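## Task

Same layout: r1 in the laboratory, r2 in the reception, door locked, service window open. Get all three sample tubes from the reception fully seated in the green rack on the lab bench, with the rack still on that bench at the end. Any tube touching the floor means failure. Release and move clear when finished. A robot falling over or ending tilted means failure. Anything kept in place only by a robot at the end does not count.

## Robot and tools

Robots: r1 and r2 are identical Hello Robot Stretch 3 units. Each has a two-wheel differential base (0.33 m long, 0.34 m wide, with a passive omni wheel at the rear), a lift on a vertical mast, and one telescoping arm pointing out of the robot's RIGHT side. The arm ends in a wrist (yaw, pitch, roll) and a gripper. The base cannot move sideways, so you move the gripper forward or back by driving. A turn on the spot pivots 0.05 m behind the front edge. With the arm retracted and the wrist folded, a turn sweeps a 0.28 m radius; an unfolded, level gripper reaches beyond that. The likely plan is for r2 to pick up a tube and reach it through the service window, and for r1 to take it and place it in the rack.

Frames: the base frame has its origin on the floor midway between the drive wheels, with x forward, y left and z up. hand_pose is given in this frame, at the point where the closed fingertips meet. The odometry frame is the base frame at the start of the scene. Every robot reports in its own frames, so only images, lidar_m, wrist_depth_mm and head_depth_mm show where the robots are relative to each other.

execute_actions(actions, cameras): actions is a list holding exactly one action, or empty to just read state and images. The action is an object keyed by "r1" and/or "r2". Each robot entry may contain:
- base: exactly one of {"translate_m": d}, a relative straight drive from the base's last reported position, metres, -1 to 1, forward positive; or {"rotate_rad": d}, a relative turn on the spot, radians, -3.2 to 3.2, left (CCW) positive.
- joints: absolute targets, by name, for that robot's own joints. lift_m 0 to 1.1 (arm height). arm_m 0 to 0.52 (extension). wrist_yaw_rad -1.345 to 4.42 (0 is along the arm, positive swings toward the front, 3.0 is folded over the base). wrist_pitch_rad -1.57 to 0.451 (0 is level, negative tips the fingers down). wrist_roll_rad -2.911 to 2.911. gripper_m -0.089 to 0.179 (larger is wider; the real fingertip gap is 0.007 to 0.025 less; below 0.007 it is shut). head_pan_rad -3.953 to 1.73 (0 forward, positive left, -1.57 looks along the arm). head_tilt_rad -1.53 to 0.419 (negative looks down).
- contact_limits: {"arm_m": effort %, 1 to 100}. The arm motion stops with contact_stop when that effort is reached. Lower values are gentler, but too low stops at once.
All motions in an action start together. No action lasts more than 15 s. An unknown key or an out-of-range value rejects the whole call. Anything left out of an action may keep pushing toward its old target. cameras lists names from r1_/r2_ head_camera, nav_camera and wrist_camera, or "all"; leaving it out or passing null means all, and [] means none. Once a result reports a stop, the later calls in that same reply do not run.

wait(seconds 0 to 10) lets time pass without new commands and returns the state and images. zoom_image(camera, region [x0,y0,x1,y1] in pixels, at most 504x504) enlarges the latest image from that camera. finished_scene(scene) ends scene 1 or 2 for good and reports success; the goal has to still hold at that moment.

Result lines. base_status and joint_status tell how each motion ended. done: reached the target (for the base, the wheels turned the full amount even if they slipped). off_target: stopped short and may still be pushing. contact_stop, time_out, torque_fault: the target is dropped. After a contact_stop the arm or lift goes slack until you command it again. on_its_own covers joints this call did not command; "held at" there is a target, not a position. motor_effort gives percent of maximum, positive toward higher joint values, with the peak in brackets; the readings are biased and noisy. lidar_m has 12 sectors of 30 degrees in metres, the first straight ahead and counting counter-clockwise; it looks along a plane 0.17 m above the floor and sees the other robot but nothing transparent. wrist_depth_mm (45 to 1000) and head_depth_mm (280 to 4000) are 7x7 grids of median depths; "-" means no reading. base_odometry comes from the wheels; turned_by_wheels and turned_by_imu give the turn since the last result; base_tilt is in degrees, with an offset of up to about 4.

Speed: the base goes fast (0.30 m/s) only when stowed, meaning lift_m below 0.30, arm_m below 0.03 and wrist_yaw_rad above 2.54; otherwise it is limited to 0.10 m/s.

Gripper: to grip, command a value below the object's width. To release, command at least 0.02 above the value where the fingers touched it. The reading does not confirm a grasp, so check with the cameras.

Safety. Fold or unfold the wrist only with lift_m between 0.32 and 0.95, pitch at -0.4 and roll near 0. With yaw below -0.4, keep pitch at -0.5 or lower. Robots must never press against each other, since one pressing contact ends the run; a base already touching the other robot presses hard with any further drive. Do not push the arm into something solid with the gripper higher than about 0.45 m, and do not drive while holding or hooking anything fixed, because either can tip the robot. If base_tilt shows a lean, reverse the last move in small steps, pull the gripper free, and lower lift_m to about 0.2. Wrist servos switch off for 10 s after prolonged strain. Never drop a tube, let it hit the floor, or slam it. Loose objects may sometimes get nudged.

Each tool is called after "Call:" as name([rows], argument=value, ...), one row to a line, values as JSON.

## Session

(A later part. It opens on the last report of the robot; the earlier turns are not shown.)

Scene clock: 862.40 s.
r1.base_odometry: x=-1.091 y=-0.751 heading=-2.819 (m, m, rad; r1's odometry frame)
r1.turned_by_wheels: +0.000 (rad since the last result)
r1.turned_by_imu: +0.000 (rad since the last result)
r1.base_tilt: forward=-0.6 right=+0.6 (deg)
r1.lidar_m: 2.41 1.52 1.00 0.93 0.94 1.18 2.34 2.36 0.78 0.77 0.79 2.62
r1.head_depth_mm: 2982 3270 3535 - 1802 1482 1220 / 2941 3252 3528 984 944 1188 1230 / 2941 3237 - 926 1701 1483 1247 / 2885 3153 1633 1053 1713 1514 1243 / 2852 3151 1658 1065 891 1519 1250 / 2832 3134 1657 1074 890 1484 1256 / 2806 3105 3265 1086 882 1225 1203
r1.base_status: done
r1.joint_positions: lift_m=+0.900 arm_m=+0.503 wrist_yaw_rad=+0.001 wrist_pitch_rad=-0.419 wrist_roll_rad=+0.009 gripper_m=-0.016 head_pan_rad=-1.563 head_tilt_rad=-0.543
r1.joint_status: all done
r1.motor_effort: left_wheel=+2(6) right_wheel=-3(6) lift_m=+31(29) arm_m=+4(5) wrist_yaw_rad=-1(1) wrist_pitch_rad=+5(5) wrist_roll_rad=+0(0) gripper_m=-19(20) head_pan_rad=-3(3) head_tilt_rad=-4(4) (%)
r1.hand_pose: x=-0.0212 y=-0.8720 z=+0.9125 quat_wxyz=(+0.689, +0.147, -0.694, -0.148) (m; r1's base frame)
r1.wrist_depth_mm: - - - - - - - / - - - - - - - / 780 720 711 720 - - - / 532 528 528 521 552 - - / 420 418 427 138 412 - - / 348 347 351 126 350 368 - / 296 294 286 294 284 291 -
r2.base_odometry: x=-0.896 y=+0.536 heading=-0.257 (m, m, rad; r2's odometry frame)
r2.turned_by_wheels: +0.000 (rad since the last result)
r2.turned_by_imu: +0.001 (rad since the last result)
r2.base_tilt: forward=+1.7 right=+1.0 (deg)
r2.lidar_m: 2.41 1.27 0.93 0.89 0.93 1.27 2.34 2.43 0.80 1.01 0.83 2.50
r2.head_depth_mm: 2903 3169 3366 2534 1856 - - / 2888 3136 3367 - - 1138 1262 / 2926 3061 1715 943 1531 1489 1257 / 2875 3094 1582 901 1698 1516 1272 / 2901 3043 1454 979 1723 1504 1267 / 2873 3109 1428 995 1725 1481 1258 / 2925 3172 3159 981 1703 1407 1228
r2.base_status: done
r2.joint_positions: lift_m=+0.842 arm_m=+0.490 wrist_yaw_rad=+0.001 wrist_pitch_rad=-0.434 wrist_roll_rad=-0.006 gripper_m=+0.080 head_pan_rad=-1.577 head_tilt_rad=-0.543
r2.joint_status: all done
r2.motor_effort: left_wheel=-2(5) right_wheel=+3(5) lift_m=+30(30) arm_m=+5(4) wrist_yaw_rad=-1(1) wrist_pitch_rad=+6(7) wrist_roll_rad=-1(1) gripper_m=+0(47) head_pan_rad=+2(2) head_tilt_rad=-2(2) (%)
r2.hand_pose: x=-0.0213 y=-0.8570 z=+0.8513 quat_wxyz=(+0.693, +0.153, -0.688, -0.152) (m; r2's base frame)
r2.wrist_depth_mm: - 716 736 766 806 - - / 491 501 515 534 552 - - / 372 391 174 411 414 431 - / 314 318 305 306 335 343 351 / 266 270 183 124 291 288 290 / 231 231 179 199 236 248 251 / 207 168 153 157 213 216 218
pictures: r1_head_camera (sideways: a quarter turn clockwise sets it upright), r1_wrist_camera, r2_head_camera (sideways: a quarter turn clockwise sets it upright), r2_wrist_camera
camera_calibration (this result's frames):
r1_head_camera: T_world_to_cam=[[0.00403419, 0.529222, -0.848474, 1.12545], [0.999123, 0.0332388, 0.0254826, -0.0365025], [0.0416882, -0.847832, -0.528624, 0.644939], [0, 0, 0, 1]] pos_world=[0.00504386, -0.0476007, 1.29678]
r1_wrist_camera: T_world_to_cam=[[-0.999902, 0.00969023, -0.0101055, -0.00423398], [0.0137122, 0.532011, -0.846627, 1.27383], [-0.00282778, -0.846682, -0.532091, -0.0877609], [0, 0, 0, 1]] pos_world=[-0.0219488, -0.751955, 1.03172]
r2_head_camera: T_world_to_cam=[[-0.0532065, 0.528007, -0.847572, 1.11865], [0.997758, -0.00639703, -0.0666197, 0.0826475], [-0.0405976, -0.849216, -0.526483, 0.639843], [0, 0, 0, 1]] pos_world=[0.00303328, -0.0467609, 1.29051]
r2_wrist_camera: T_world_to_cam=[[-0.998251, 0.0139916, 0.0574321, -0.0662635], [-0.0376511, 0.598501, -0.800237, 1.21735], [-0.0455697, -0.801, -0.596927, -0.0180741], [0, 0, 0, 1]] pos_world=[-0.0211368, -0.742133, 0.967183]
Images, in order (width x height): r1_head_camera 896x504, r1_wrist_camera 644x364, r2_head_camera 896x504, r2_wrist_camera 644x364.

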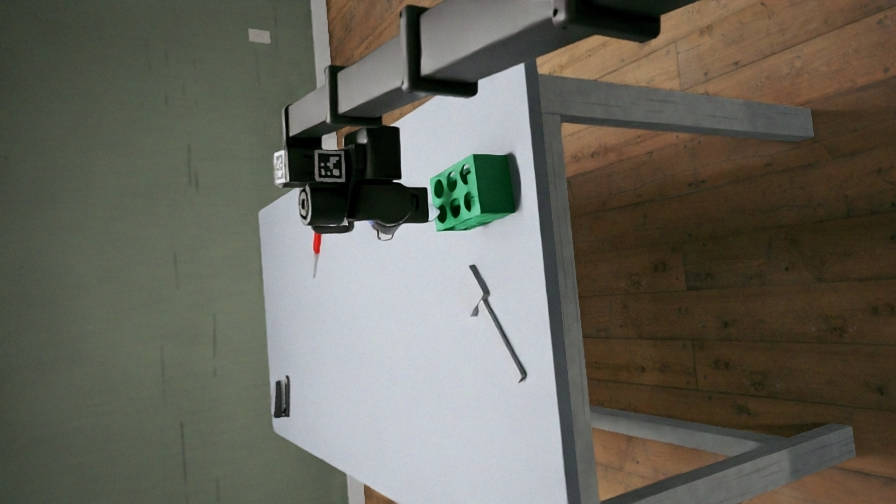

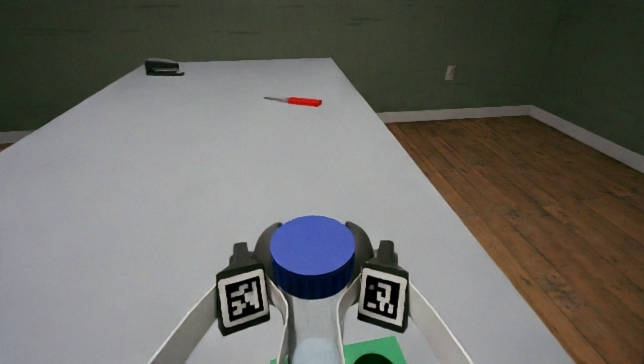

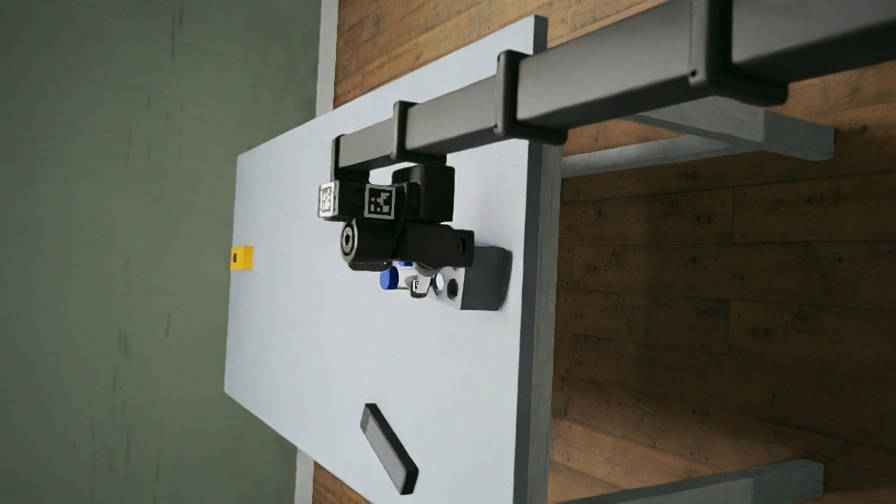

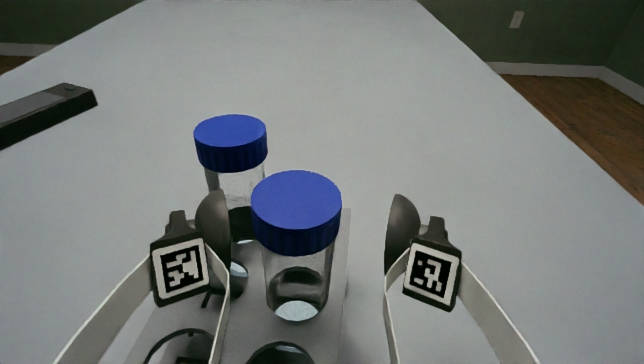

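Call:
execute_actions([
  {"r1": {"base": {"translate_m": 0.004}, "joints": {"arm_m": 0.51, "lift_m": 0.846}}, "r2": {"joints": {"gripper_m": -0.02}}},
], cameras=["r1_wrist_camera", "r1_head_camera", "r2_wrist_camera"])

Scene clock: 883.83 s.
r1.base_odometry: x=-1.095 y=-0.753 heading=-2.819 (m, m, rad; r1's odometry frame)
r1.turned_by_wheels: +0.000 (rad since the last result)
r1.turned_by_imu: +0.000 (rad since the last result)
r1.base_tilt: forward=-0.6 right=+0.5 (deg)
r1.lidar_m: 2.41 1.52 1.00 0.92 0.94 1.18 2.33 2.37 0.78 0.77 0.79 2.61
r1.head_depth_mm: 2997 3266 3486 2629 - 1399 1231 / 2941 3246 3530 937 959 1176 1231 / 3032 3222 3452 909 1694 1496 1248 / 2906 3222 1635 1051 1701 1495 1255 / 2861 3127 1658 1062 890 1522 1252 / 2826 3102 1661 1078 888 1486 1253 / 2820 3065 3318 1086 883 1081 1207
r1.base_status: done
r1.joint_positions: lift_m=+0.846 arm_m=+0.510 wrist_yaw_rad=+0.001 wrist_pitch_rad=-0.419 wrist_roll_rad=+0.009 gripper_m=-0.016 head_pan_rad=-1.563 head_tilt_rad=-0.543
r1.joint_status: all done
r1.motor_effort: left_wheel=+2(5) right_wheel=-3(6) lift_m=+31(30) arm_m=+4(4) wrist_yaw_rad=-1(1) wrist_pitch_rad=+5(5) wrist_roll_rad=+0(0) gripper_m=-19(19) head_pan_rad=-2(2) head_tilt_rad=-3(4) (%)
r1.hand_pose: x=-0.0212 y=-0.8790 z=+0.8585 quat_wxyz=(+0.689, +0.147, -0.694, -0.148) (m; r1's base frame)
r1.wrist_depth_mm: - - - - - - - / - 885 895 893 - - - / 579 579 579 567 665 - - / 425 421 418 418 417 - - / 335 334 341 138 331 344 - / 277 277 281 126 278 275 - / 236 235 228 184 201 234 233
r2.base_odometry: x=-0.896 y=+0.536 heading=-0.257 (m, m, rad; r2's odometry frame)
r2.turned_by_wheels: +0.000 (rad since the last result)
r2.turned_by_imu: +0.001 (rad since the last result)
r2.base_tilt: forward=+1.6 right=+1.0 (deg)
r2.lidar_m: 2.40 1.27 0.93 0.89 0.92 1.27 2.34 2.42 0.80 1.01 0.83 2.50
r2.head_depth_mm: 2876 3144 3385 2540 1850 - - / 2873 3123 3344 - - 1132 1258 / 2850 3075 1709 949 1533 1480 1253 / 2911 3109 1577 898 1710 1510 1273 / 2879 3084 1450 1005 1734 1506 1262 / 2860 3064 1427 991 1717 1493 1261 / 2881 3135 3128 984 1724 1410 1223
r2.base_status: not commanded
r2.joint_positions: lift_m=+0.842 arm_m=+0.490 wrist_yaw_rad=+0.001 wrist_pitch_rad=-0.434 wrist_roll_rad=-0.006 gripper_m=-0.019 head_pan_rad=-1.577 head_tilt_rad=-0.543
r2.joint_status: all done
r2.motor_effort: left_wheel=-1(1) right_wheel=+3(3) lift_m=+30(30) arm_m=+5(5) wrist_yaw_rad=-1(1) wrist_pitch_rad=+7(7) wrist_roll_rad=-1(1) gripper_m=-15(91) head_pan_rad=+2(3) head_tilt_rad=-2(2) (%)
r2.hand_pose: x=-0.0213 y=-0.8570 z=+0.8513 quat_wxyz=(+0.693, +0.153, -0.688, -0.152) (m; r2's base frame)
r2.wrist_depth_mm: - 710 737 772 808 - - / 490 503 519 529 545 - - / 369 388 174 411 419 426 - / 315 321 309 138 337 345 349 / 266 270 256 119 284 285 292 / 230 232 160 188 243 246 249 / 204 205 152 153 212 216 218
pictures: r1_head_camera (sideways: a quarter turn clockwise sets it upright), r1_wrist_camera, r2_wrist_camera
camera_calibration (this result's frames):
r1_head_camera: T_world_to_cam=[[0.00403421, 0.529236, -0.848465, 1.12544], [0.999123, 0.0332381, 0.0254831, -0.0365031], [0.0416879, -0.847823, -0.528638, 0.644958], [0, 0, 0, 1]] pos_world=[0.00504385, -0.0476006, 1.29678]
r1_wrist_camera: T_world_to_cam=[[-0.999902, 0.00969117, -0.0101056, -0.00471097], [0.0137128, 0.532015, -0.846624, 1.23185], [-0.00282844, -0.846679, -0.532096, -0.12242], [0, 0, 0, 1]] pos_world=[-0.0219489, -0.758965, 0.977723]
r2_wrist_camera: T_world_to_cam=[[-0.998251, 0.0139877, 0.0574334, -0.0662671], [-0.0376497, 0.598584, -0.800174, 1.21735], [-0.0455713, -0.800938, -0.597011, -0.0179639], [0, 0, 0, 1]] pos_world=[-0.021137, -0.742147, 0.967172]
Images, in order (width x height): r1_head_camera 896x504, r1_wrist_camera 644x364, r2_wrist_camera 644x364.

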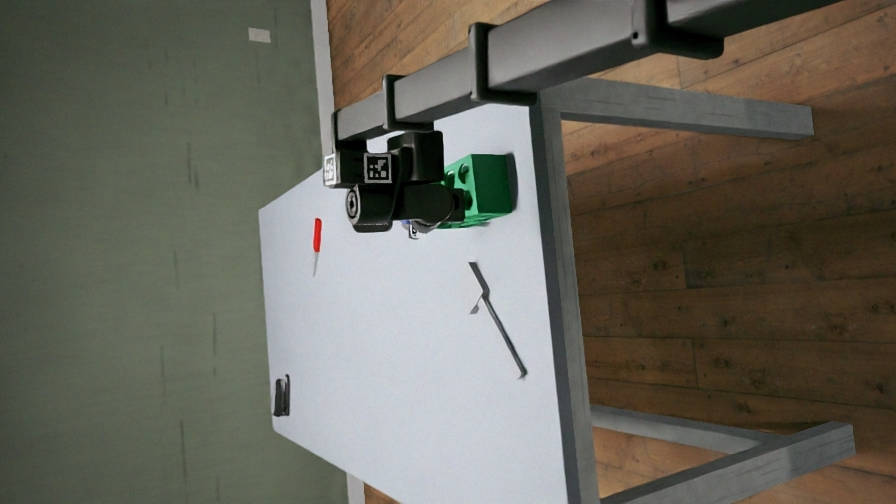

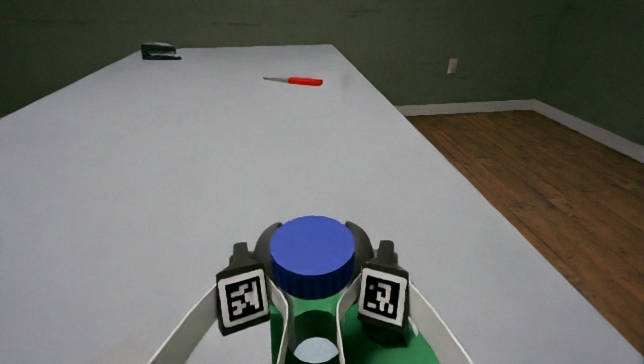

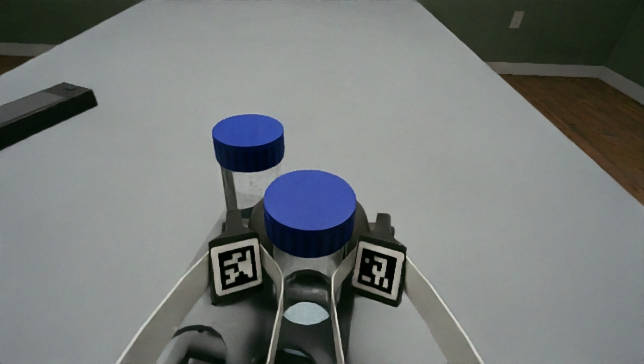

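Call:
execute_actions([
  {"r1": {"joints": {"gripper_m": 0.09}}, "r2": {"joints": {"lift_m": 0.905}}},
], cameras=["r1_wrist_camera", "r2_wrist_camera"])

Call:
execute_actions([
  {"r1": {"joints": {"arm_m": 0.3, "lift_m": 0.985}}, "r2": {"base": {"rotate_rad": -1.399}, "joints": {"lift_m": 1.055, "arm_m": 0.42}}},
], cameras=["r1_wrist_camera", "r2_wrist_camera"])

Scene clock: 899.37 s.
r1.base_odometry: x=-1.095 y=-0.753 heading=-2.819 (m, m, rad; r1's odometry frame)
r1.turned_by_wheels: +0.000 (rad since the last result)
r1.turned_by_imu: +0.000 (rad since the last result)
r1.base_tilt: forward=-0.6 right=+0.5 (deg)
r1.lidar_m: 2.41 1.52 1.00 0.93 0.93 1.18 2.34 2.36 0.78 0.77 0.79 2.61
r1.head_depth_mm: 2962 3294 3561 2655 - 1399 1236 / 2986 3259 3511 945 961 1170 1231 / 2948 3202 3492 914 1695 1490 1237 / 2873 3125 1640 1024 1712 1494 1246 / 2830 3144 1662 1061 894 1505 1252 / 2798 3095 1667 1072 887 1477 1261 / 2804 3116 3343 1080 883 1082 1202
r1.base_status: not commanded
r1.joint_positions: lift_m=+0.846 arm_m=+0.510 wrist_yaw_rad=+0.001 wrist_pitch_rad=-0.419 wrist_roll_rad=+0.009 gripper_m=+0.090 head_pan_rad=-1.563 head_tilt_rad=-0.543
r1.joint_status: all done
r1.motor_effort: left_wheel=+2(2) right_wheel=-3(3) lift_m=+30(30) arm_m=+4(4) wrist_yaw_rad=-1(1) wrist_pitch_rad=+5(5) wrist_roll_rad=+0(0) gripper_m=+1(84) head_pan_rad=-3(2) head_tilt_rad=-3(3) (%)
r1.hand_pose: x=-0.0212 y=-0.8790 z=+0.8585 quat_wxyz=(+0.689, +0.147, -0.694, -0.148) (m; r1's base frame)
r1.wrist_depth_mm: - - - - - - - / - 890 903 884 - - - / 580 574 572 568 661 - - / 427 424 422 422 420 - - / 335 335 343 145 345 345 - / 278 280 276 135 203 275 - / 236 231 236 180 171 233 233
r2.base_odometry: x=-0.896 y=+0.536 heading=-0.257 (m, m, rad; r2's odometry frame)
r2.turned_by_wheels: +0.000 (rad since the last result)
r2.turned_by_imu: +0.001 (rad since the last result)
r2.base_tilt: forward=+1.7 right=+1.0 (deg)
r2.lidar_m: 2.39 1.27 0.93 0.89 0.93 1.27 2.34 2.43 0.80 1.01 0.83 2.50
r2.head_depth_mm: 2858 3122 3318 2780 - - 1274 / 2865 3156 3400 - 985 1137 1274 / 2892 3105 - 1026 1531 1482 1255 / 2882 3115 1679 906 1710 1518 1271 / 2910 3074 1444 1001 1737 1508 1267 / 2901 3127 1425 993 1715 1501 1261 / 2874 3140 3177 986 1712 1408 1227
r2.base_status: not commanded
r2.joint_positions: lift_m=+0.905 arm_m=+0.490 wrist_yaw_rad=+0.001 wrist_pitch_rad=-0.435 wrist_roll_rad=-0.006 gripper_m=-0.019 head_pan_rad=-1.577 head_tilt_rad=-0.543
r2.joint_status: all done
r2.motor_effort: left_wheel=-1(2) right_wheel=+3(3) lift_m=+40(42) arm_m=+5(5) wrist_yaw_rad=-1(1) wrist_pitch_rad=+7(7) wrist_roll_rad=-1(0) gripper_m=-16(16) head_pan_rad=+2(1) head_tilt_rad=-3(2) (%)
r2.hand_pose: x=-0.0213 y=-0.8569 z=+0.9138 quat_wxyz=(+0.693, +0.154, -0.688, -0.152) (m; r2's base frame)
r2.wrist_depth_mm: - - 948 - - - - / - 649 676 691 721 - - / 499 506 519 530 546 - - / 396 416 423 138 430 446 - / 347 352 352 118 370 374 - / 300 307 276 254 317 322 326 / 265 266 239 184 277 282 283
pictures: r1_wrist_camera, r2_wrist_camera
camera_calibration (this result's frames):
r1_wrist_camera: T_world_to_cam=[[-0.999902, 0.00969158, -0.0101054, -0.0047109], [0.0137129, 0.532015, -0.846624, 1.23185], [-0.00282889, -0.846679, -0.532096, -0.12242], [0, 0, 0, 1]] pos_world=[-0.0219489, -0.758965, 0.977723]
r2_wrist_camera: T_world_to_cam=[[-0.998251, 0.0139445, 0.0574448, -0.0699068], [-0.0376508, 0.59918, -0.799728, 1.26742], [-0.0455716, -0.800493, -0.597608, 0.0203646], [0, 0, 0, 1]] pos_world=[-0.021137, -0.742139, 1.02978]
Images, in order (width x height): r1_wrist_camera 644x364, r2_wrist_camera 644x364.

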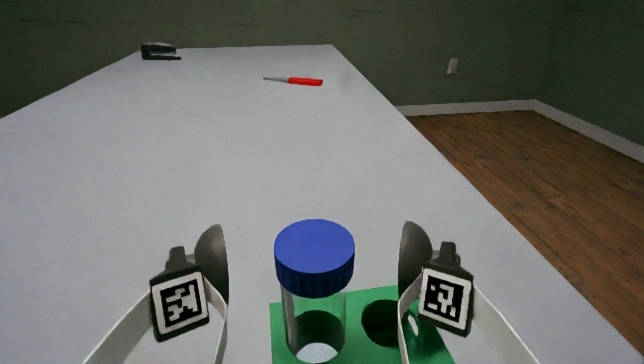

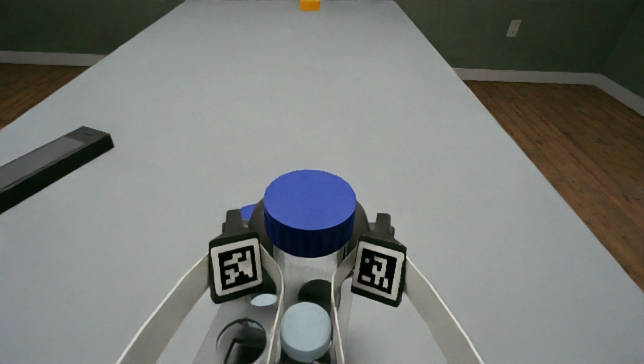

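Scene clock: 902.53 s.
r1.base_odometry: x=-1.095 y=-0.753 heading=-2.819 (m, m, rad; r1's odometry frame)
r1.turned_by_wheels: +0.000 (rad since the last result)
r1.turned_by_imu: +0.000 (rad since the last result)
r1.base_tilt: forward=-0.6 right=+0.5 (deg)
r1.lidar_m: 2.41 1.52 1.00 0.92 0.94 1.17 2.33 2.36 0.78 0.77 0.79 2.61
r1.head_depth_mm: 2986 3235 - 2383 1848 1483 1229 / 2935 3243 - 988 945 1180 1232 / 2944 3198 - 917 1688 1484 1243 / 2850 3162 1620 1000 1713 1506 1243 / 2877 3157 1656 1061 894 1516 1248 / 2825 3133 1677 1069 894 1468 1263 / 2799 3075 3292 1075 882 1084 1206
r1.base_status: not commanded
r1.joint_positions: lift_m=+0.985 arm_m=+0.300 wrist_yaw_rad=+0.001 wrist_pitch_rad=-0.419 wrist_roll_rad=+0.009 gripper_m=+0.090 head_pan_rad=-1.563 head_tilt_rad=-0.543
r1.joint_status: all done
r1.motor_effort: left_wheel=+2(2) right_wheel=-3(3) lift_m=+36(35) arm_m=-3(4) wrist_yaw_rad=-2(1) wrist_pitch_rad=+5(5) wrist_roll_rad=+0(0) gripper_m=+0(1) head_pan_rad=-3(2) head_tilt_rad=-4(3) (%)
r1.hand_pose: x=-0.0212 y=-0.6695 z=+0.9973 quat_wxyz=(+0.689, +0.147, -0.694, -0.148) (m; r1's base frame)
r1.wrist_depth_mm: - - - - - - - / - - - - - - - / - 941 935 935 - - - / 784 696 694 698 - - - / 548 552 561 532 568 - - / 461 462 435 403 402 - - / 389 376 389 364 366 - -
r2.base_odometry: x=-0.896 y=+0.536 heading=-1.656 (m, m, rad; r2's odometry frame)
r2.turned_by_wheels: -1.399 (rad since the last result)
r2.turned_by_imu: -1.375 (rad since the last result)
r2.base_tilt: forward=+1.7 right=+1.0 (deg)
r2.lidar_m: 0.83 0.84 2.43 2.09 1.10 0.90 0.89 0.99 1.56 2.34 2.58 0.80
r2.head_depth_mm: 1884 - 2263 2435 1931 1553 1297 / 1906 2130 2316 2449 1906 1543 1289 / 1946 - 2357 2488 1897 1525 1288 / 1984 2202 2423 2446 1864 1512 1271 / 2044 2216 2451 2430 1847 1496 1265 / 2051 2260 2477 2370 1827 1491 1264 / 2110 2303 2534 2373 1839 1483 1252
r2.base_status: done
r2.joint_positions: lift_m=+1.055 arm_m=+0.420 wrist_yaw_rad=+0.001 wrist_pitch_rad=-0.435 wrist_roll_rad=-0.006 gripper_m=-0.019 head_pan_rad=-1.577 head_tilt_rad=-0.543
r2.joint_status: all done
r2.motor_effort: left_wheel=+2(7) right_wheel=-3(11) lift_m=+40(42) arm_m=-7(7) wrist_yaw_rad=-1(1) wrist_pitch_rad=+7(7) wrist_roll_rad=+0(1) gripper_m=-16(15) head_pan_rad=+2(2) head_tilt_rad=-2(2) (%)
r2.hand_pose: x=-0.0213 y=-0.7875 z=+1.0637 quat_wxyz=(+0.693, +0.154, -0.688, -0.152) (m; r2's base frame)
r2.wrist_depth_mm: - - - - - - - / - - - - - - - / - - - - - - - / - - - 137 - - - / - - - 118 - - - / - - - - - - - / - - - 184 - - -
pictures: r1_wrist_camera, r2_wrist_camera
camera_calibration (this result's frames):
r1_wrist_camera: T_world_to_cam=[[-0.999902, 0.00969149, -0.0101055, -0.00533897], [0.0137129, 0.532015, -0.846624, 1.23788], [-0.00282878, -0.846679, -0.532096, 0.128832], [0, 0, 0, 1]] pos_world=[-0.0219489, -0.549439, 1.11651]
r2_wrist_camera: T_world_to_cam=[[-0.998251, 0.0139188, 0.0574489, -0.0795088], [-0.0376475, 0.599567, -0.799439, 1.34574], [-0.0455717, -0.800204, -0.597994, 0.166086], [0, 0, 0, 1]] pos_world=[-0.0211373, -0.672851, 1.17972]
Images, in order (width x height): r1_wrist_camera 644x364, r2_wrist_camera 644x364.

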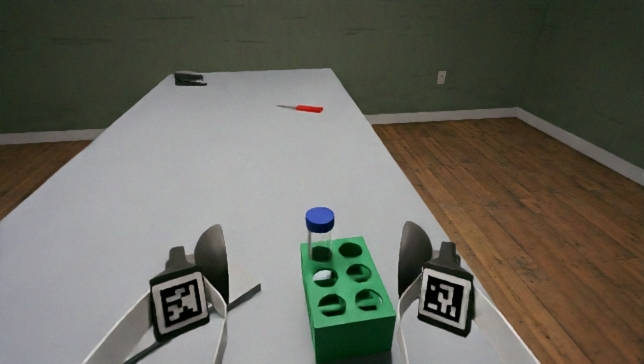

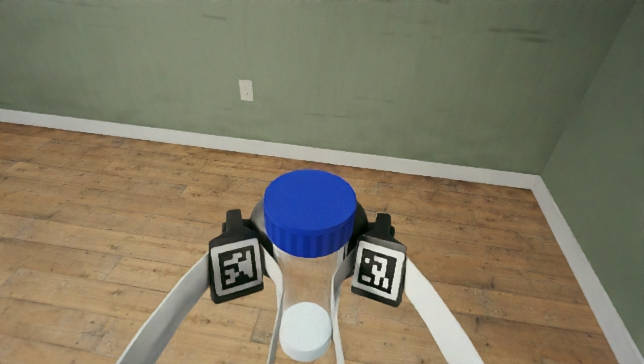

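Call:
execute_actions([
  {"r1": {"base": {"rotate_rad": 1.411}, "joints": {"arm_m": 0.25, "head_tilt_rad": -0.45}}, "r2": {"base": {"translate_m": -0.19}, "joints": {"head_tilt_rad": -0.45}}},
], cameras=[])

Call:
execute_actions([
  {"r1": {"base": {"translate_m": 0.12}}, "r2": {"base": {"rotate_rad": -1.571}, "joints": {"arm_m": 0.45}}},
], cameras=["r2_wrist_camera", "r2_head_camera"])

Scene clock: 910.97 s.
r1.base_odometry: x=-1.095 y=-0.753 heading=-1.408 (m, m, rad; r1's odometry frame)
r1.turned_by_wheels: +1.411 (rad since the last result)
r1.turned_by_imu: +1.444 (rad since the last result)
r1.base_tilt: forward=-0.5 right=+0.5 (deg)
r1.lidar_m: 0.93 0.93 1.06 1.80 2.34 2.69 0.77 0.79 2.81 2.41 1.89 1.08
r1.head_depth_mm: 2293 2467 2641 2698 2044 1581 1288 / 2203 2374 2590 - 2047 1597 1304 / 2158 2325 2503 - 2021 1604 1304 / 2125 2289 2470 2671 2102 1616 1320 / 2063 2230 2431 2616 2127 1622 1322 / 2005 2156 2360 2583 2144 1633 1326 / 1970 2117 2286 2507 2130 1653 1340
r1.base_status: done
r1.joint_positions: lift_m=+0.985 arm_m=+0.250 wrist_yaw_rad=+0.001 wrist_pitch_rad=-0.419 wrist_roll_rad=+0.009 gripper_m=+0.090 head_pan_rad=-1.563 head_tilt_rad=-0.458
r1.joint_status: all done
r1.motor_effort: left_wheel=-2(6) right_wheel=+2(8) lift_m=+36(36) arm_m=-3(4) wrist_yaw_rad=-1(1) wrist_pitch_rad=+5(5) wrist_roll_rad=+0(0) gripper_m=+0(1) head_pan_rad=-3(2) head_tilt_rad=+5(15) (%)
r1.hand_pose: x=-0.0213 y=-0.6195 z=+0.9973 quat_wxyz=(+0.689, +0.147, -0.694, -0.148) (m; r1's base frame)
r1.wrist_depth_mm: - - - - - - - / - - - - - - - / - - - - - - - / - - - - - - - / - - - - - - - / - - - - - - - / - - - - - - -
r2.base_odometry: x=-0.880 y=+0.725 heading=-1.656 (m, m, rad; r2's odometry frame)
r2.turned_by_wheels: +0.000 (rad since the last result)
r2.turned_by_imu: +0.001 (rad since the last result)
r2.base_tilt: forward=+1.7 right=+1.1 (deg)
r2.lidar_m: 1.02 3.02 2.44 1.64 0.87 0.71 0.71 0.78 1.23 2.31 2.55 0.97
r2.head_depth_mm: 1885 1968 2198 2362 2129 1669 1370 / 1914 2021 2224 2391 2122 1647 1365 / 1925 - 2280 2449 2092 1655 1355 / 1989 2084 2313 2480 2096 1638 1343 / 2002 2171 2329 2520 2051 1624 1339 / 2050 2223 2406 2519 2038 1602 1339 / 2091 2251 2439 2623 2015 1605 1331
r2.base_status: done
r2.joint_positions: lift_m=+1.055 arm_m=+0.420 wrist_yaw_rad=+0.001 wrist_pitch_rad=-0.435 wrist_roll_rad=-0.006 gripper_m=-0.019 head_pan_rad=-1.577 head_tilt_rad=-0.458
r2.joint_status: all done
r2.motor_effort: left_wheel=+2(3) right_wheel=-3(10) lift_m=+40(40) arm_m=-7(7) wrist_yaw_rad=+0(1) wrist_pitch_rad=+7(7) wrist_roll_rad=+0(1) gripper_m=-16(15) head_pan_rad=+2(1) head_tilt_rad=+3(11) (%)
r2.hand_pose: x=-0.0213 y=-0.7875 z=+1.0637 quat_wxyz=(+0.693, +0.154, -0.688, -0.152) (m; r2's base frame)
r2.wrist_depth_mm: - - - - - - - / - - - - - - - / - - - - - - - / - - - 138 - - - / - - - 118 - - - / - - - - - - - / - - - 184 - - -
pictures: none
No camera images: the call's "cameras" was empty. Leave "cameras" out to get every camera's image.

Scene clock: 914.40 s.
r1.base_odometry: x=-1.075 y=-0.871 heading=-1.408 (m, m, rad; r1's odometry frame)
r1.turned_by_wheels: +0.000 (rad since the last result)
r1.turned_by_imu: +0.000 (rad since the last result)
r1.base_tilt: forward=-0.5 right=+0.5 (deg)
r1.lidar_m: 0.81 0.81 0.93 1.56 2.37 2.73 0.89 0.89 2.77 2.38 1.66 0.94
r1.head_depth_mm: 2251 2481 2637 2770 2062 1588 1295 / 2178 2390 2540 - 2034 1607 1304 / 2146 2320 2484 - 1994 1611 1312 / 2085 2237 2451 2671 2105 1611 1314 / 2020 2193 2354 2574 2123 1623 1319 / 1991 2159 2316 2540 2141 1641 1332 / 1949 2115 2252 2468 2154 1651 1337
r1.base_status: done
r1.joint_positions: lift_m=+0.985 arm_m=+0.250 wrist_yaw_rad=+0.001 wrist_pitch_rad=-0.419 wrist_roll_rad=+0.009 gripper_m=+0.090 head_pan_rad=-1.563 head_tilt_rad=-0.458
r1.joint_status: not commanded
r1.motor_effort: left_wheel=-2(2) right_wheel=+2(6) lift_m=+35(36) arm_m=-4(3) wrist_yaw_rad=-1(1) wrist_pitch_rad=+5(5) wrist_roll_rad=+0(0) gripper_m=+1(0) head_pan_rad=-3(1) head_tilt_rad=+4(4) (%)
r1.hand_pose: x=-0.0213 y=-0.6195 z=+0.9973 quat_wxyz=(+0.689, +0.147, -0.694, -0.148) (m; r1's base frame)
r1.wrist_depth_mm: - - - - - - - / - - - - - - - / - - - - - - - / - - - - - - - / - - - - - - - / - - - - - - - / - - - - - - -
r2.base_odometry: x=-0.880 y=+0.725 heading=+3.056 (m, m, rad; r2's odometry frame)
r2.turned_by_wheels: -1.571 (rad since the last result)
r2.turned_by_imu: -1.544 (rad since the last result)
r2.base_tilt: forward=+1.7 right=+1.0 (deg)
r2.lidar_m: 2.31 2.55 0.97 1.02 3.02 2.45 1.64 0.86 0.71 0.71 0.78 1.23
r2.head_depth_mm: - 1407 2431 931 666 572 948 / - - 3769 913 660 871 977 / - - - 904 653 891 999 / - - - 843 646 914 1030 / - - - 835 638 938 1055 / - - - 850 632 964 1089 / - - - 856 627 989 1126
r2.base_status: done
r2.joint_positions: lift_m=+1.055 arm_m=+0.450 wrist_yaw_rad=+0.001 wrist_pitch_rad=-0.435 wrist_roll_rad=-0.006 gripper_m=-0.019 head_pan_rad=-1.577 head_tilt_rad=-0.458
r2.joint_status: all done
r2.motor_effort: left_wheel=+2(7) right_wheel=-3(11) lift_m=+40(40) arm_m=+4(6) wrist_yaw_rad=-1(1) wrist_pitch_rad=+7(7) wrist_roll_rad=+0(1) gripper_m=-16(16) head_pan_rad=+3(2) head_tilt_rad=+3(3) (%)
r2.hand_pose: x=-0.0213 y=-0.8168 z=+1.0637 quat_wxyz=(+0.693, +0.154, -0.688, -0.152) (m; r2's base frame)
r2.wrist_depth_mm: - - - - - - - / - - - - - - - / - - - - - - - / 428 434 443 137 - - - / 362 368 369 119 388 390 396 / 314 266 265 281 333 335 342 / 271 227 232 183 290 294 296
pictures: r2_head_camera (sideways: a quarter turn clockwise sets it upright), r2_wrist_camera
camera_calibration (this result's frames):
r2_head_camera: T_world_to_cam=[[-0.0536632, 0.453598, -0.889589, 1.17345], [0.997724, -0.0120685, -0.06634, 0.0822911], [-0.0408277, -0.891125, -0.451918, 0.542824], [0, 0, 0, 1]] pos_world=[0.00302963, -0.0475581, 1.29466]
r2_wrist_camera: T_world_to_cam=[[-0.998252, 0.0139204, 0.0574453, -0.0790955], [-0.0376436, 0.599567, -0.799439, 1.36332], [-0.0455708, -0.800203, -0.597995, 0.14262], [0, 0, 0, 1]] pos_world=[-0.0211375, -0.702179, 1.17972]
Images, in order (width x height): r2_head_camera 896x504, r2_wrist_camera 644x364.

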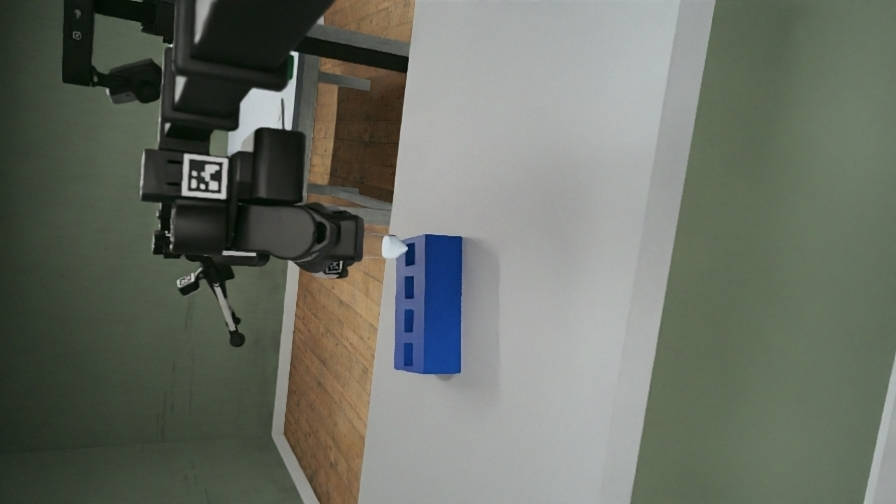

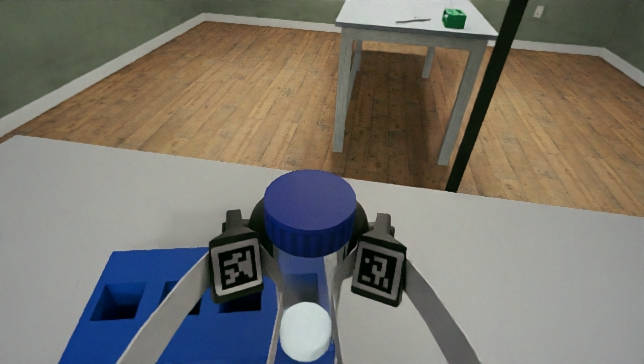

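Call:
zoom_image(camera="r2_wrist_camera", region=[60, 204, 420, 364])

Call:
zoom_image(camera="r2_head_camera", region=[330, 200, 490, 390])

Region (60, 204, 420, 364) of r2_wrist_camera's 644x364 image, scaled by 1.400.

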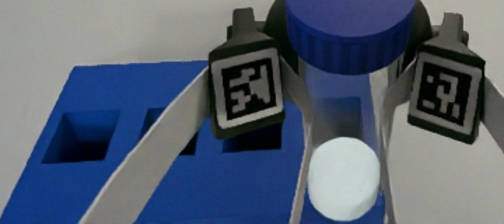

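Region (330, 200, 490, 390) of r2_head_camera's 896x504 image, scaled by 2.653, with more detail than that image has; it fills the left 424 columns of this view, and the rest is white.

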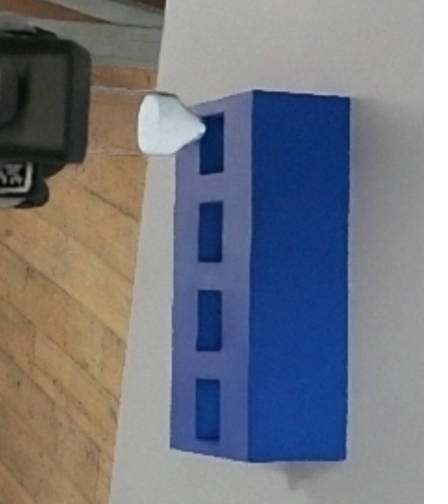

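Call:
execute_actions([
  {"r1": {"base": {"rotate_rad": 0.8}}, "r2": {"base": {"translate_m": 0.004}, "joints": {"arm_m": 0.496, "lift_m": 1.045}}},
], cameras=["r2_wrist_camera", "r2_head_camera"])

Scene clock: 940.37 s.
r1.base_odometry: x=-1.075 y=-0.871 heading=-0.608 (m, m, rad; r1's odometry frame)
r1.turned_by_wheels: +0.800 (rad since the last result)
r1.turned_by_imu: +0.818 (rad since the last result)
r1.base_tilt: forward=-0.6 right=+0.6 (deg)
r1.lidar_m: 0.84 1.17 2.37 2.47 0.89 1.12 0.89 2.46 2.37 1.13 0.84 0.81
r1.head_depth_mm: 1988 2151 2289 2541 2061 1604 1299 / 1879 2080 2269 - 2034 1598 1298 / 1517 1633 1759 - 2000 1614 1305 / 1276 1358 1469 1568 1750 1616 1316 / 1099 1165 1245 1335 1436 1493 1317 / 967 1016 1072 947 1218 1298 1289 / 858 921 1010 957 1033 1118 1188
r1.base_status: done
r1.joint_positions: lift_m=+0.985 arm_m=+0.250 wrist_yaw_rad=+0.001 wrist_pitch_rad=-0.419 wrist_roll_rad=+0.009 gripper_m=+0.090 head_pan_rad=-1.563 head_tilt_rad=-0.458
r1.joint_status: not commanded
r1.motor_effort: left_wheel=-2(6) right_wheel=+2(8) lift_m=+36(35) arm_m=-3(3) wrist_yaw_rad=-1(1) wrist_pitch_rad=+5(5) wrist_roll_rad=+0(0) gripper_m=+1(1) head_pan_rad=-3(4) head_tilt_rad=+4(5) (%)
r1.hand_pose: x=-0.0213 y=-0.6195 z=+0.9973 quat_wxyz=(+0.689, +0.147, -0.694, -0.148) (m; r1's base frame)
r1.wrist_depth_mm: 476 560 721 - - - - / 535 580 756 - - - - / 543 602 797 - - - - / 432 425 867 - - - - / 342 524 940 - - - - / 536 648 - - - - - / 567 750 - - - - -
r2.base_odometry: x=-0.884 y=+0.725 heading=+3.056 (m, m, rad; r2's odometry frame)
r2.turned_by_wheels: +0.000 (rad since the last result)
r2.turned_by_imu: +0.001 (rad since the last result)
r2.base_tilt: forward=+1.7 right=+1.1 (deg)
r2.lidar_m: 2.30 2.55 0.97 1.02 3.01 2.45 1.65 0.86 0.71 0.71 0.78 1.24
r2.head_depth_mm: - 1532 3779 926 665 573 953 / - 2314 3704 913 659 871 977 / - - - 905 652 893 1001 / - - - 842 645 917 1031 / - - - 837 639 936 1058 / - - - 851 633 961 1090 / - - - 857 628 991 1124
r2.base_status: done
r2.joint_positions: lift_m=+1.045 arm_m=+0.496 wrist_yaw_rad=+0.001 wrist_pitch_rad=-0.435 wrist_roll_rad=-0.006 gripper_m=-0.019 head_pan_rad=-1.577 head_tilt_rad=-0.458
r2.joint_status: all done
r2.motor_effort: left_wheel=+2(6) right_wheel=-3(6) lift_m=+30(34) arm_m=+5(7) wrist_yaw_rad=-1(1) wrist_pitch_rad=+7(7) wrist_roll_rad=+0(0) gripper_m=-15(16) head_pan_rad=+2(2) head_tilt_rad=+3(3) (%)
r2.hand_pose: x=-0.0213 y=-0.8628 z=+1.0539 quat_wxyz=(+0.693, +0.154, -0.688, -0.152) (m; r2's base frame)
r2.wrist_depth_mm: - - - - - - - / - - - - - - - / - - - - - - - / 412 421 419 138 - - - / 352 354 357 119 375 376 382 / 303 308 239 298 321 325 327 / 255 229 233 185 281 284 287
pictures: r2_head_camera (sideways: a quarter turn clockwise sets it upright), r2_wrist_camera
camera_calibration (this result's frames):
r2_head_camera: T_world_to_cam=[[-0.0536632, 0.453596, -0.88959, 1.17345], [0.997724, -0.0120687, -0.06634, 0.0822911], [-0.0408278, -0.891126, -0.451916, 0.542822], [0, 0, 0, 1]] pos_world=[0.00302963, -0.0475581, 1.29466]
r2_wrist_camera: T_world_to_cam=[[-0.998252, 0.0139136, 0.0574471, -0.0779057], [-0.0376436, 0.599664, -0.799366, 1.3831], [-0.045571, -0.800131, -0.598092, 0.100219], [0, 0, 0, 1]] pos_world=[-0.0211375, -0.748124, 1.17002]
Images, in order (width x height): r2_head_camera 896x504, r2_wrist_camera 644x364.

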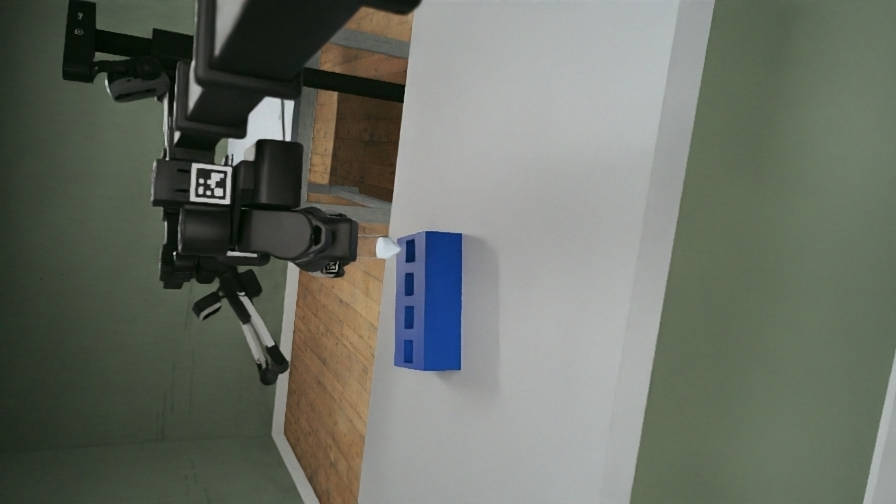

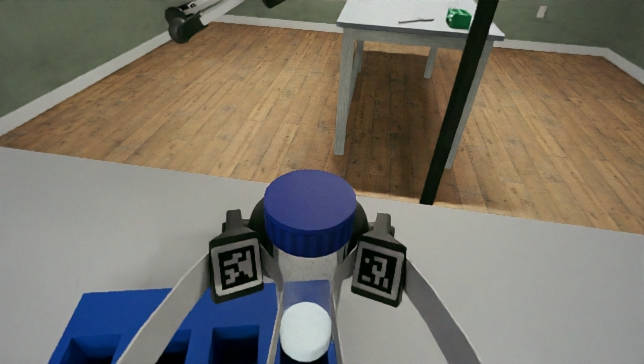

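Call:
execute_actions([
  {"r1": {"base": {"rotate_rad": 0.768}}, "r2": {"joints": {"lift_m": 0.984}}},
], cameras=["r2_wrist_camera", "r1_wrist_camera"])

Scene clock: 947.70 s.
r1.base_odometry: x=-1.075 y=-0.871 heading=+0.159 (m, m, rad; r1's odometry frame)
r1.turned_by_wheels: +0.768 (rad since the last result)
r1.turned_by_imu: +0.786 (rad since the last result)
r1.base_tilt: forward=-0.6 right=+0.5 (deg)
r1.lidar_m: 1.59 2.37 2.76 0.89 0.90 2.74 2.37 1.62 0.93 0.81 0.81 0.94
r1.head_depth_mm: 3990 - - 844 1084 1233 1297 / - - - - 1043 1183 1271 / - - - - 1022 1138 1247 / - - 901 876 742 1092 1220 / - - 2966 936 712 1049 1182 / - 1506 2593 943 714 1015 1141 / - - 3982 955 690 978 1105
r1.base_status: done
r1.joint_positions: lift_m=+0.985 arm_m=+0.250 wrist_yaw_rad=+0.001 wrist_pitch_rad=-0.419 wrist_roll_rad=+0.009 gripper_m=+0.090 head_pan_rad=-1.563 head_tilt_rad=-0.458
r1.joint_status: not commanded
r1.motor_effort: left_wheel=-2(6) right_wheel=+2(8) lift_m=+36(35) arm_m=-3(3) wrist_yaw_rad=-1(1) wrist_pitch_rad=+5(5) wrist_roll_rad=+0(0) gripper_m=+0(0) head_pan_rad=-2(2) head_tilt_rad=+5(4) (%)
r1.hand_pose: x=-0.0213 y=-0.6195 z=+0.9973 quat_wxyz=(+0.689, +0.147, -0.694, -0.148) (m; r1's base frame)
r1.wrist_depth_mm: - - - - - - 491 / - - - 728 - - 500 / 591 585 584 418 566 564 505 / 430 429 426 357 392 419 416 / 338 338 343 334 346 335 331 / 281 285 279 277 279 277 275 / 237 234 238 238 234 247 855
r2.base_odometry: x=-0.884 y=+0.725 heading=+3.056 (m, m, rad; r2's odometry frame)
r2.turned_by_wheels: +0.000 (rad since the last result)
r2.turned_by_imu: +0.001 (rad since the last result)
r2.base_tilt: forward=+1.6 right=+1.0 (deg)
r2.lidar_m: 2.30 2.55 0.97 1.02 3.02 2.45 1.64 0.87 0.71 0.71 0.78 1.24
r2.head_depth_mm: - - - 876 662 574 949 / - 1550 1781 914 659 871 974 / - 1539 3531 905 652 888 1004 / - - - 843 645 913 1027 / - - - 836 640 939 1056 / - - - 851 632 962 1091 / - - - 857 629 991 1123
r2.base_status: not commanded
r2.joint_positions: lift_m=+1.006 arm_m=+0.496 wrist_yaw_rad=+0.001 wrist_pitch_rad=-0.369 wrist_roll_rad=-0.006 gripper_m=-0.019 head_pan_rad=-1.577 head_tilt_rad=-0.458
r2.joint_status: lift_m contact_stop (moved -0.039 of -0.061)
r2.on_its_own: lift_m is slack since a contact_stop, until your next command for it (your +0.984 is given up); wrist_pitch_rad is at rest, and its effort (-26) is outside its rest range (-20 to +32)
r2.motor_effort: left_wheel=+2(3) right_wheel=-3(3) lift_m=+33(37) arm_m=+4(5) wrist_yaw_rad=-1(1) wrist_pitch_rad=-26(38) wrist_roll_rad=-1(1) gripper_m=-15(16) head_pan_rad=+1(2) head_tilt_rad=+3(3) (%)
r2.hand_pose: x=-0.0212 y=-0.8710 z=+1.0296 quat_wxyz=(+0.698, +0.131, -0.692, -0.129) (m; r2's base frame)
r2.wrist_depth_mm: - - - - 400 - - / - - - - - - - / - - - - - - - / 399 407 413 131 - - - / 331 337 341 124 355 359 362 / 284 287 218 279 300 302 307 / 200 198 205 181 257 264 266
pictures: r1_wrist_camera, r2_wrist_camera
camera_calibration (this result's frames):
r1_wrist_camera: T_world_to_cam=[[-0.999901, 0.00975697, -0.0101049, -0.00579827], [0.0137472, 0.532014, -0.846624, 1.21128], [-0.00288454, -0.846679, -0.532096, 0.171163], [0, 0, 0, 1]] pos_world=[-0.0219557, -0.499441, 1.11651]
r2_wrist_camera: T_world_to_cam=[[-0.998256, 0.0176837, 0.0563164, -0.071934], [-0.0375819, 0.545299, -0.837399, 1.36035], [-0.0455176, -0.838055, -0.543684, -0.00992775], [0, 0, 0, 1]] pos_world=[-0.0211358, -0.748847, 1.13781]
Images, in order (width x height): r1_wrist_camera 644x364, r2_wrist_camera 644x364.

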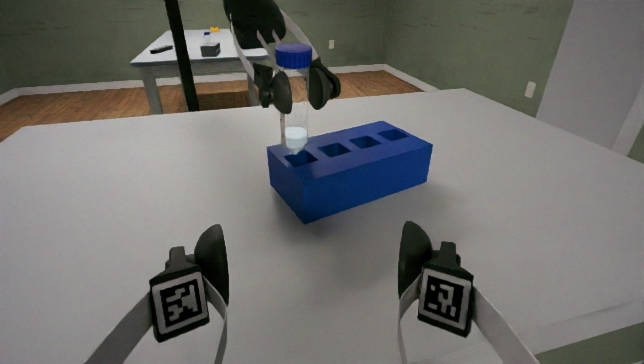

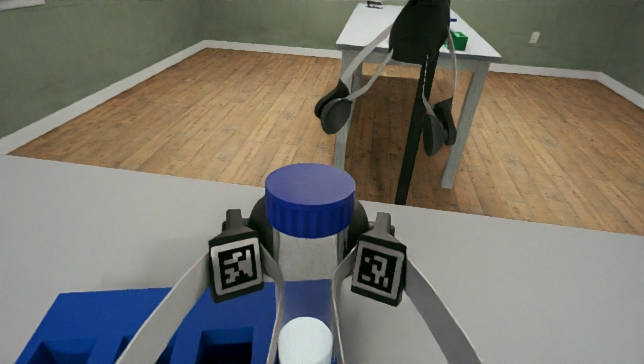

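Call:
zoom_image(camera="r1_wrist_camera", region=[230, 30, 400, 230])

Call:
zoom_image(camera="r2_wrist_camera", region=[140, 224, 420, 364])

Region (230, 30, 400, 230) of r1_wrist_camera's 644x364 image, scaled by 2.520; it fills the left 428 columns of this view, and the rest is white.

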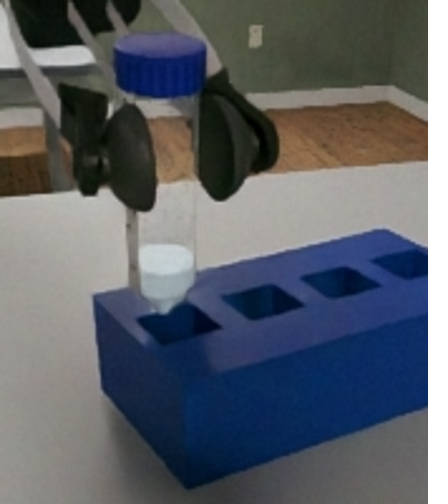

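Region (140, 224, 420, 364) of r2_wrist_camera's 644x364 image, scaled by 1.800.

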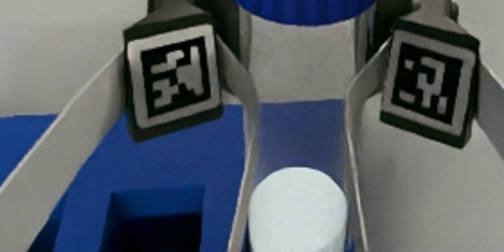

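Call:
execute_actions([
  {"r1": {"base": {"translate_m": 0.019}, "joints": {"arm_m": 0.31, "lift_m": 0.98}}, "r2": {"joints": {"lift_m": 1.016, "arm_m": 0.5105, "wrist_pitch_rad": -0.355}}},
], cameras=["r2_wrist_camera", "r1_wrist_camera"])

Scene clock: 977.17 s.
r1.base_odometry: x=-1.057 y=-0.868 heading=+0.159 (m, m, rad; r1's odometry frame)
r1.turned_by_wheels: +0.000 (rad since the last result)
r1.turned_by_imu: +0.000 (rad since the last result)
r1.base_tilt: forward=-0.6 right=+0.5 (deg)
r1.lidar_m: 1.59 2.36 2.73 0.89 0.91 2.76 2.39 1.61 0.93 0.81 0.81 0.93
r1.head_depth_mm: 3923 - - 846 1079 1220 1307 / - - - 807 1033 1172 1271 / - - - - 995 1128 1243 / - - - 876 741 1078 1217 / - - 2890 939 710 1043 1182 / - 1512 2973 945 686 1013 1132 / - - - 954 690 970 1091
r1.base_status: done
r1.joint_positions: lift_m=+0.980 arm_m=+0.310 wrist_yaw_rad=+0.001 wrist_pitch_rad=-0.419 wrist_roll_rad=+0.009 gripper_m=+0.090 head_pan_rad=-1.563 head_tilt_rad=-0.458
r1.joint_status: all done
r1.motor_effort: left_wheel=-2(3) right_wheel=+3(7) lift_m=+30(29) arm_m=+4(5) wrist_yaw_rad=-1(1) wrist_pitch_rad=+5(5) wrist_roll_rad=+0(0) gripper_m=+1(2) head_pan_rad=-3(2) head_tilt_rad=+5(5) (%)
r1.hand_pose: x=-0.0213 y=-0.6790 z=+0.9925 quat_wxyz=(+0.689, +0.147, -0.694, -0.148) (m; r1's base frame)
r1.wrist_depth_mm: - - - - - - - / - - - 252 - - 505 / - 571 571 495 558 559 497 / 421 417 414 313 329 408 410 / 330 330 336 303 326 326 323 / 273 278 272 272 271 269 269 / 234 229 232 231 227 230 229
r2.base_odometry: x=-0.884 y=+0.725 heading=+3.056 (m, m, rad; r2's odometry frame)
r2.turned_by_wheels: +0.000 (rad since the last result)
r2.turned_by_imu: +0.001 (rad since the last result)
r2.base_tilt: forward=+1.7 right=+1.1 (deg)
r2.lidar_m: 2.30 2.55 0.97 1.02 3.02 2.45 1.64 0.86 0.71 0.71 0.78 1.24
r2.head_depth_mm: - - - 877 664 573 950 / - 1534 3728 914 659 868 977 / - - 3688 904 650 892 1001 / - - - 844 646 910 1028 / - - - 839 639 939 1058 / - - - 848 634 966 1091 / - - - 857 628 987 1123
r2.base_status: not commanded
r2.joint_positions: lift_m=+1.016 arm_m=+0.510 wrist_yaw_rad=+0.001 wrist_pitch_rad=-0.378 wrist_roll_rad=-0.006 gripper_m=-0.019 head_pan_rad=-1.577 head_tilt_rad=-0.458
r2.joint_status: all done
r2.motor_effort: left_wheel=+2(2) right_wheel=-3(3) lift_m=+40(41) arm_m=+5(4) wrist_yaw_rad=-1(1) wrist_pitch_rad=+11(19) wrist_roll_rad=+0(1) gripper_m=-16(16) head_pan_rad=+2(2) head_tilt_rad=+3(3) (%)
r2.hand_pose: x=-0.0212 y=-0.8844 z=+1.0377 quat_wxyz=(+0.697, +0.134, -0.692, -0.132) (m; r2's base frame)
r2.wrist_depth_mm: - - - - 347 - - / - - - - 344 - - / - - - - - - - / 404 413 - 134 - - - / 337 344 346 121 361 364 - / 289 294 254 300 307 308 315 / 200 201 204 181 264 267 271
pictures: r1_wrist_camera, r2_wrist_camera
camera_calibration (this result's frames):
r1_wrist_camera: T_world_to_cam=[[-0.999901, 0.00975711, -0.010105, -0.00526582], [0.0137474, 0.532014, -0.846624, 1.23889], [-0.00288461, -0.846679, -0.532096, 0.118225], [0, 0, 0, 1]] pos_world=[-0.0219557, -0.558956, 1.11173]
r2_wrist_camera: T_world_to_cam=[[-0.998256, 0.0171631, 0.0564766, -0.0727708], [-0.037612, 0.552445, -0.8327, 1.37592], [-0.0454919, -0.833373, -0.550836, -0.00524972], [0, 0, 0, 1]] pos_world=[-0.0211317, -0.763246, 1.14695]
Images, in order (width x height): r1_wrist_camera 644x364, r2_wrist_camera 644x364.

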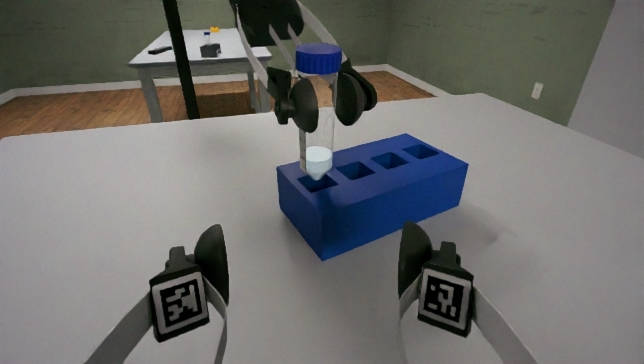

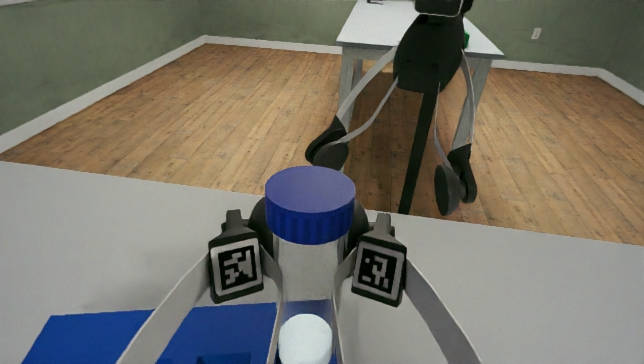

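Call:
zoom_image(camera="r1_wrist_camera", region=[250, 30, 420, 230])

Region (250, 30, 420, 230) of r1_wrist_camera's 644x364 image, scaled by 2.520; it fills the left 428 columns of this view, and the rest is white.

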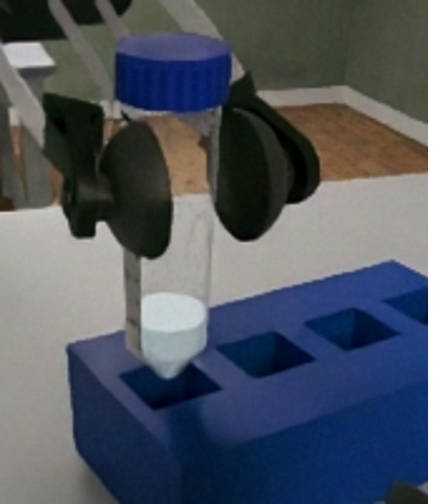

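Call:
zoom_image(camera="r2_wrist_camera", region=[140, 264, 380, 364])

Region (140, 264, 380, 364) of r2_wrist_camera's 644x364 image, scaled by 2.100; it fills the top 210 rows of this view, and the rest is white.

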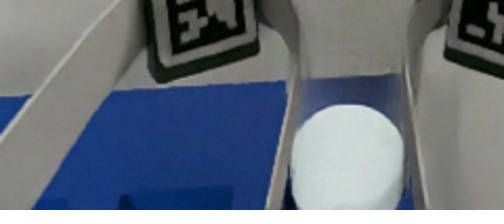

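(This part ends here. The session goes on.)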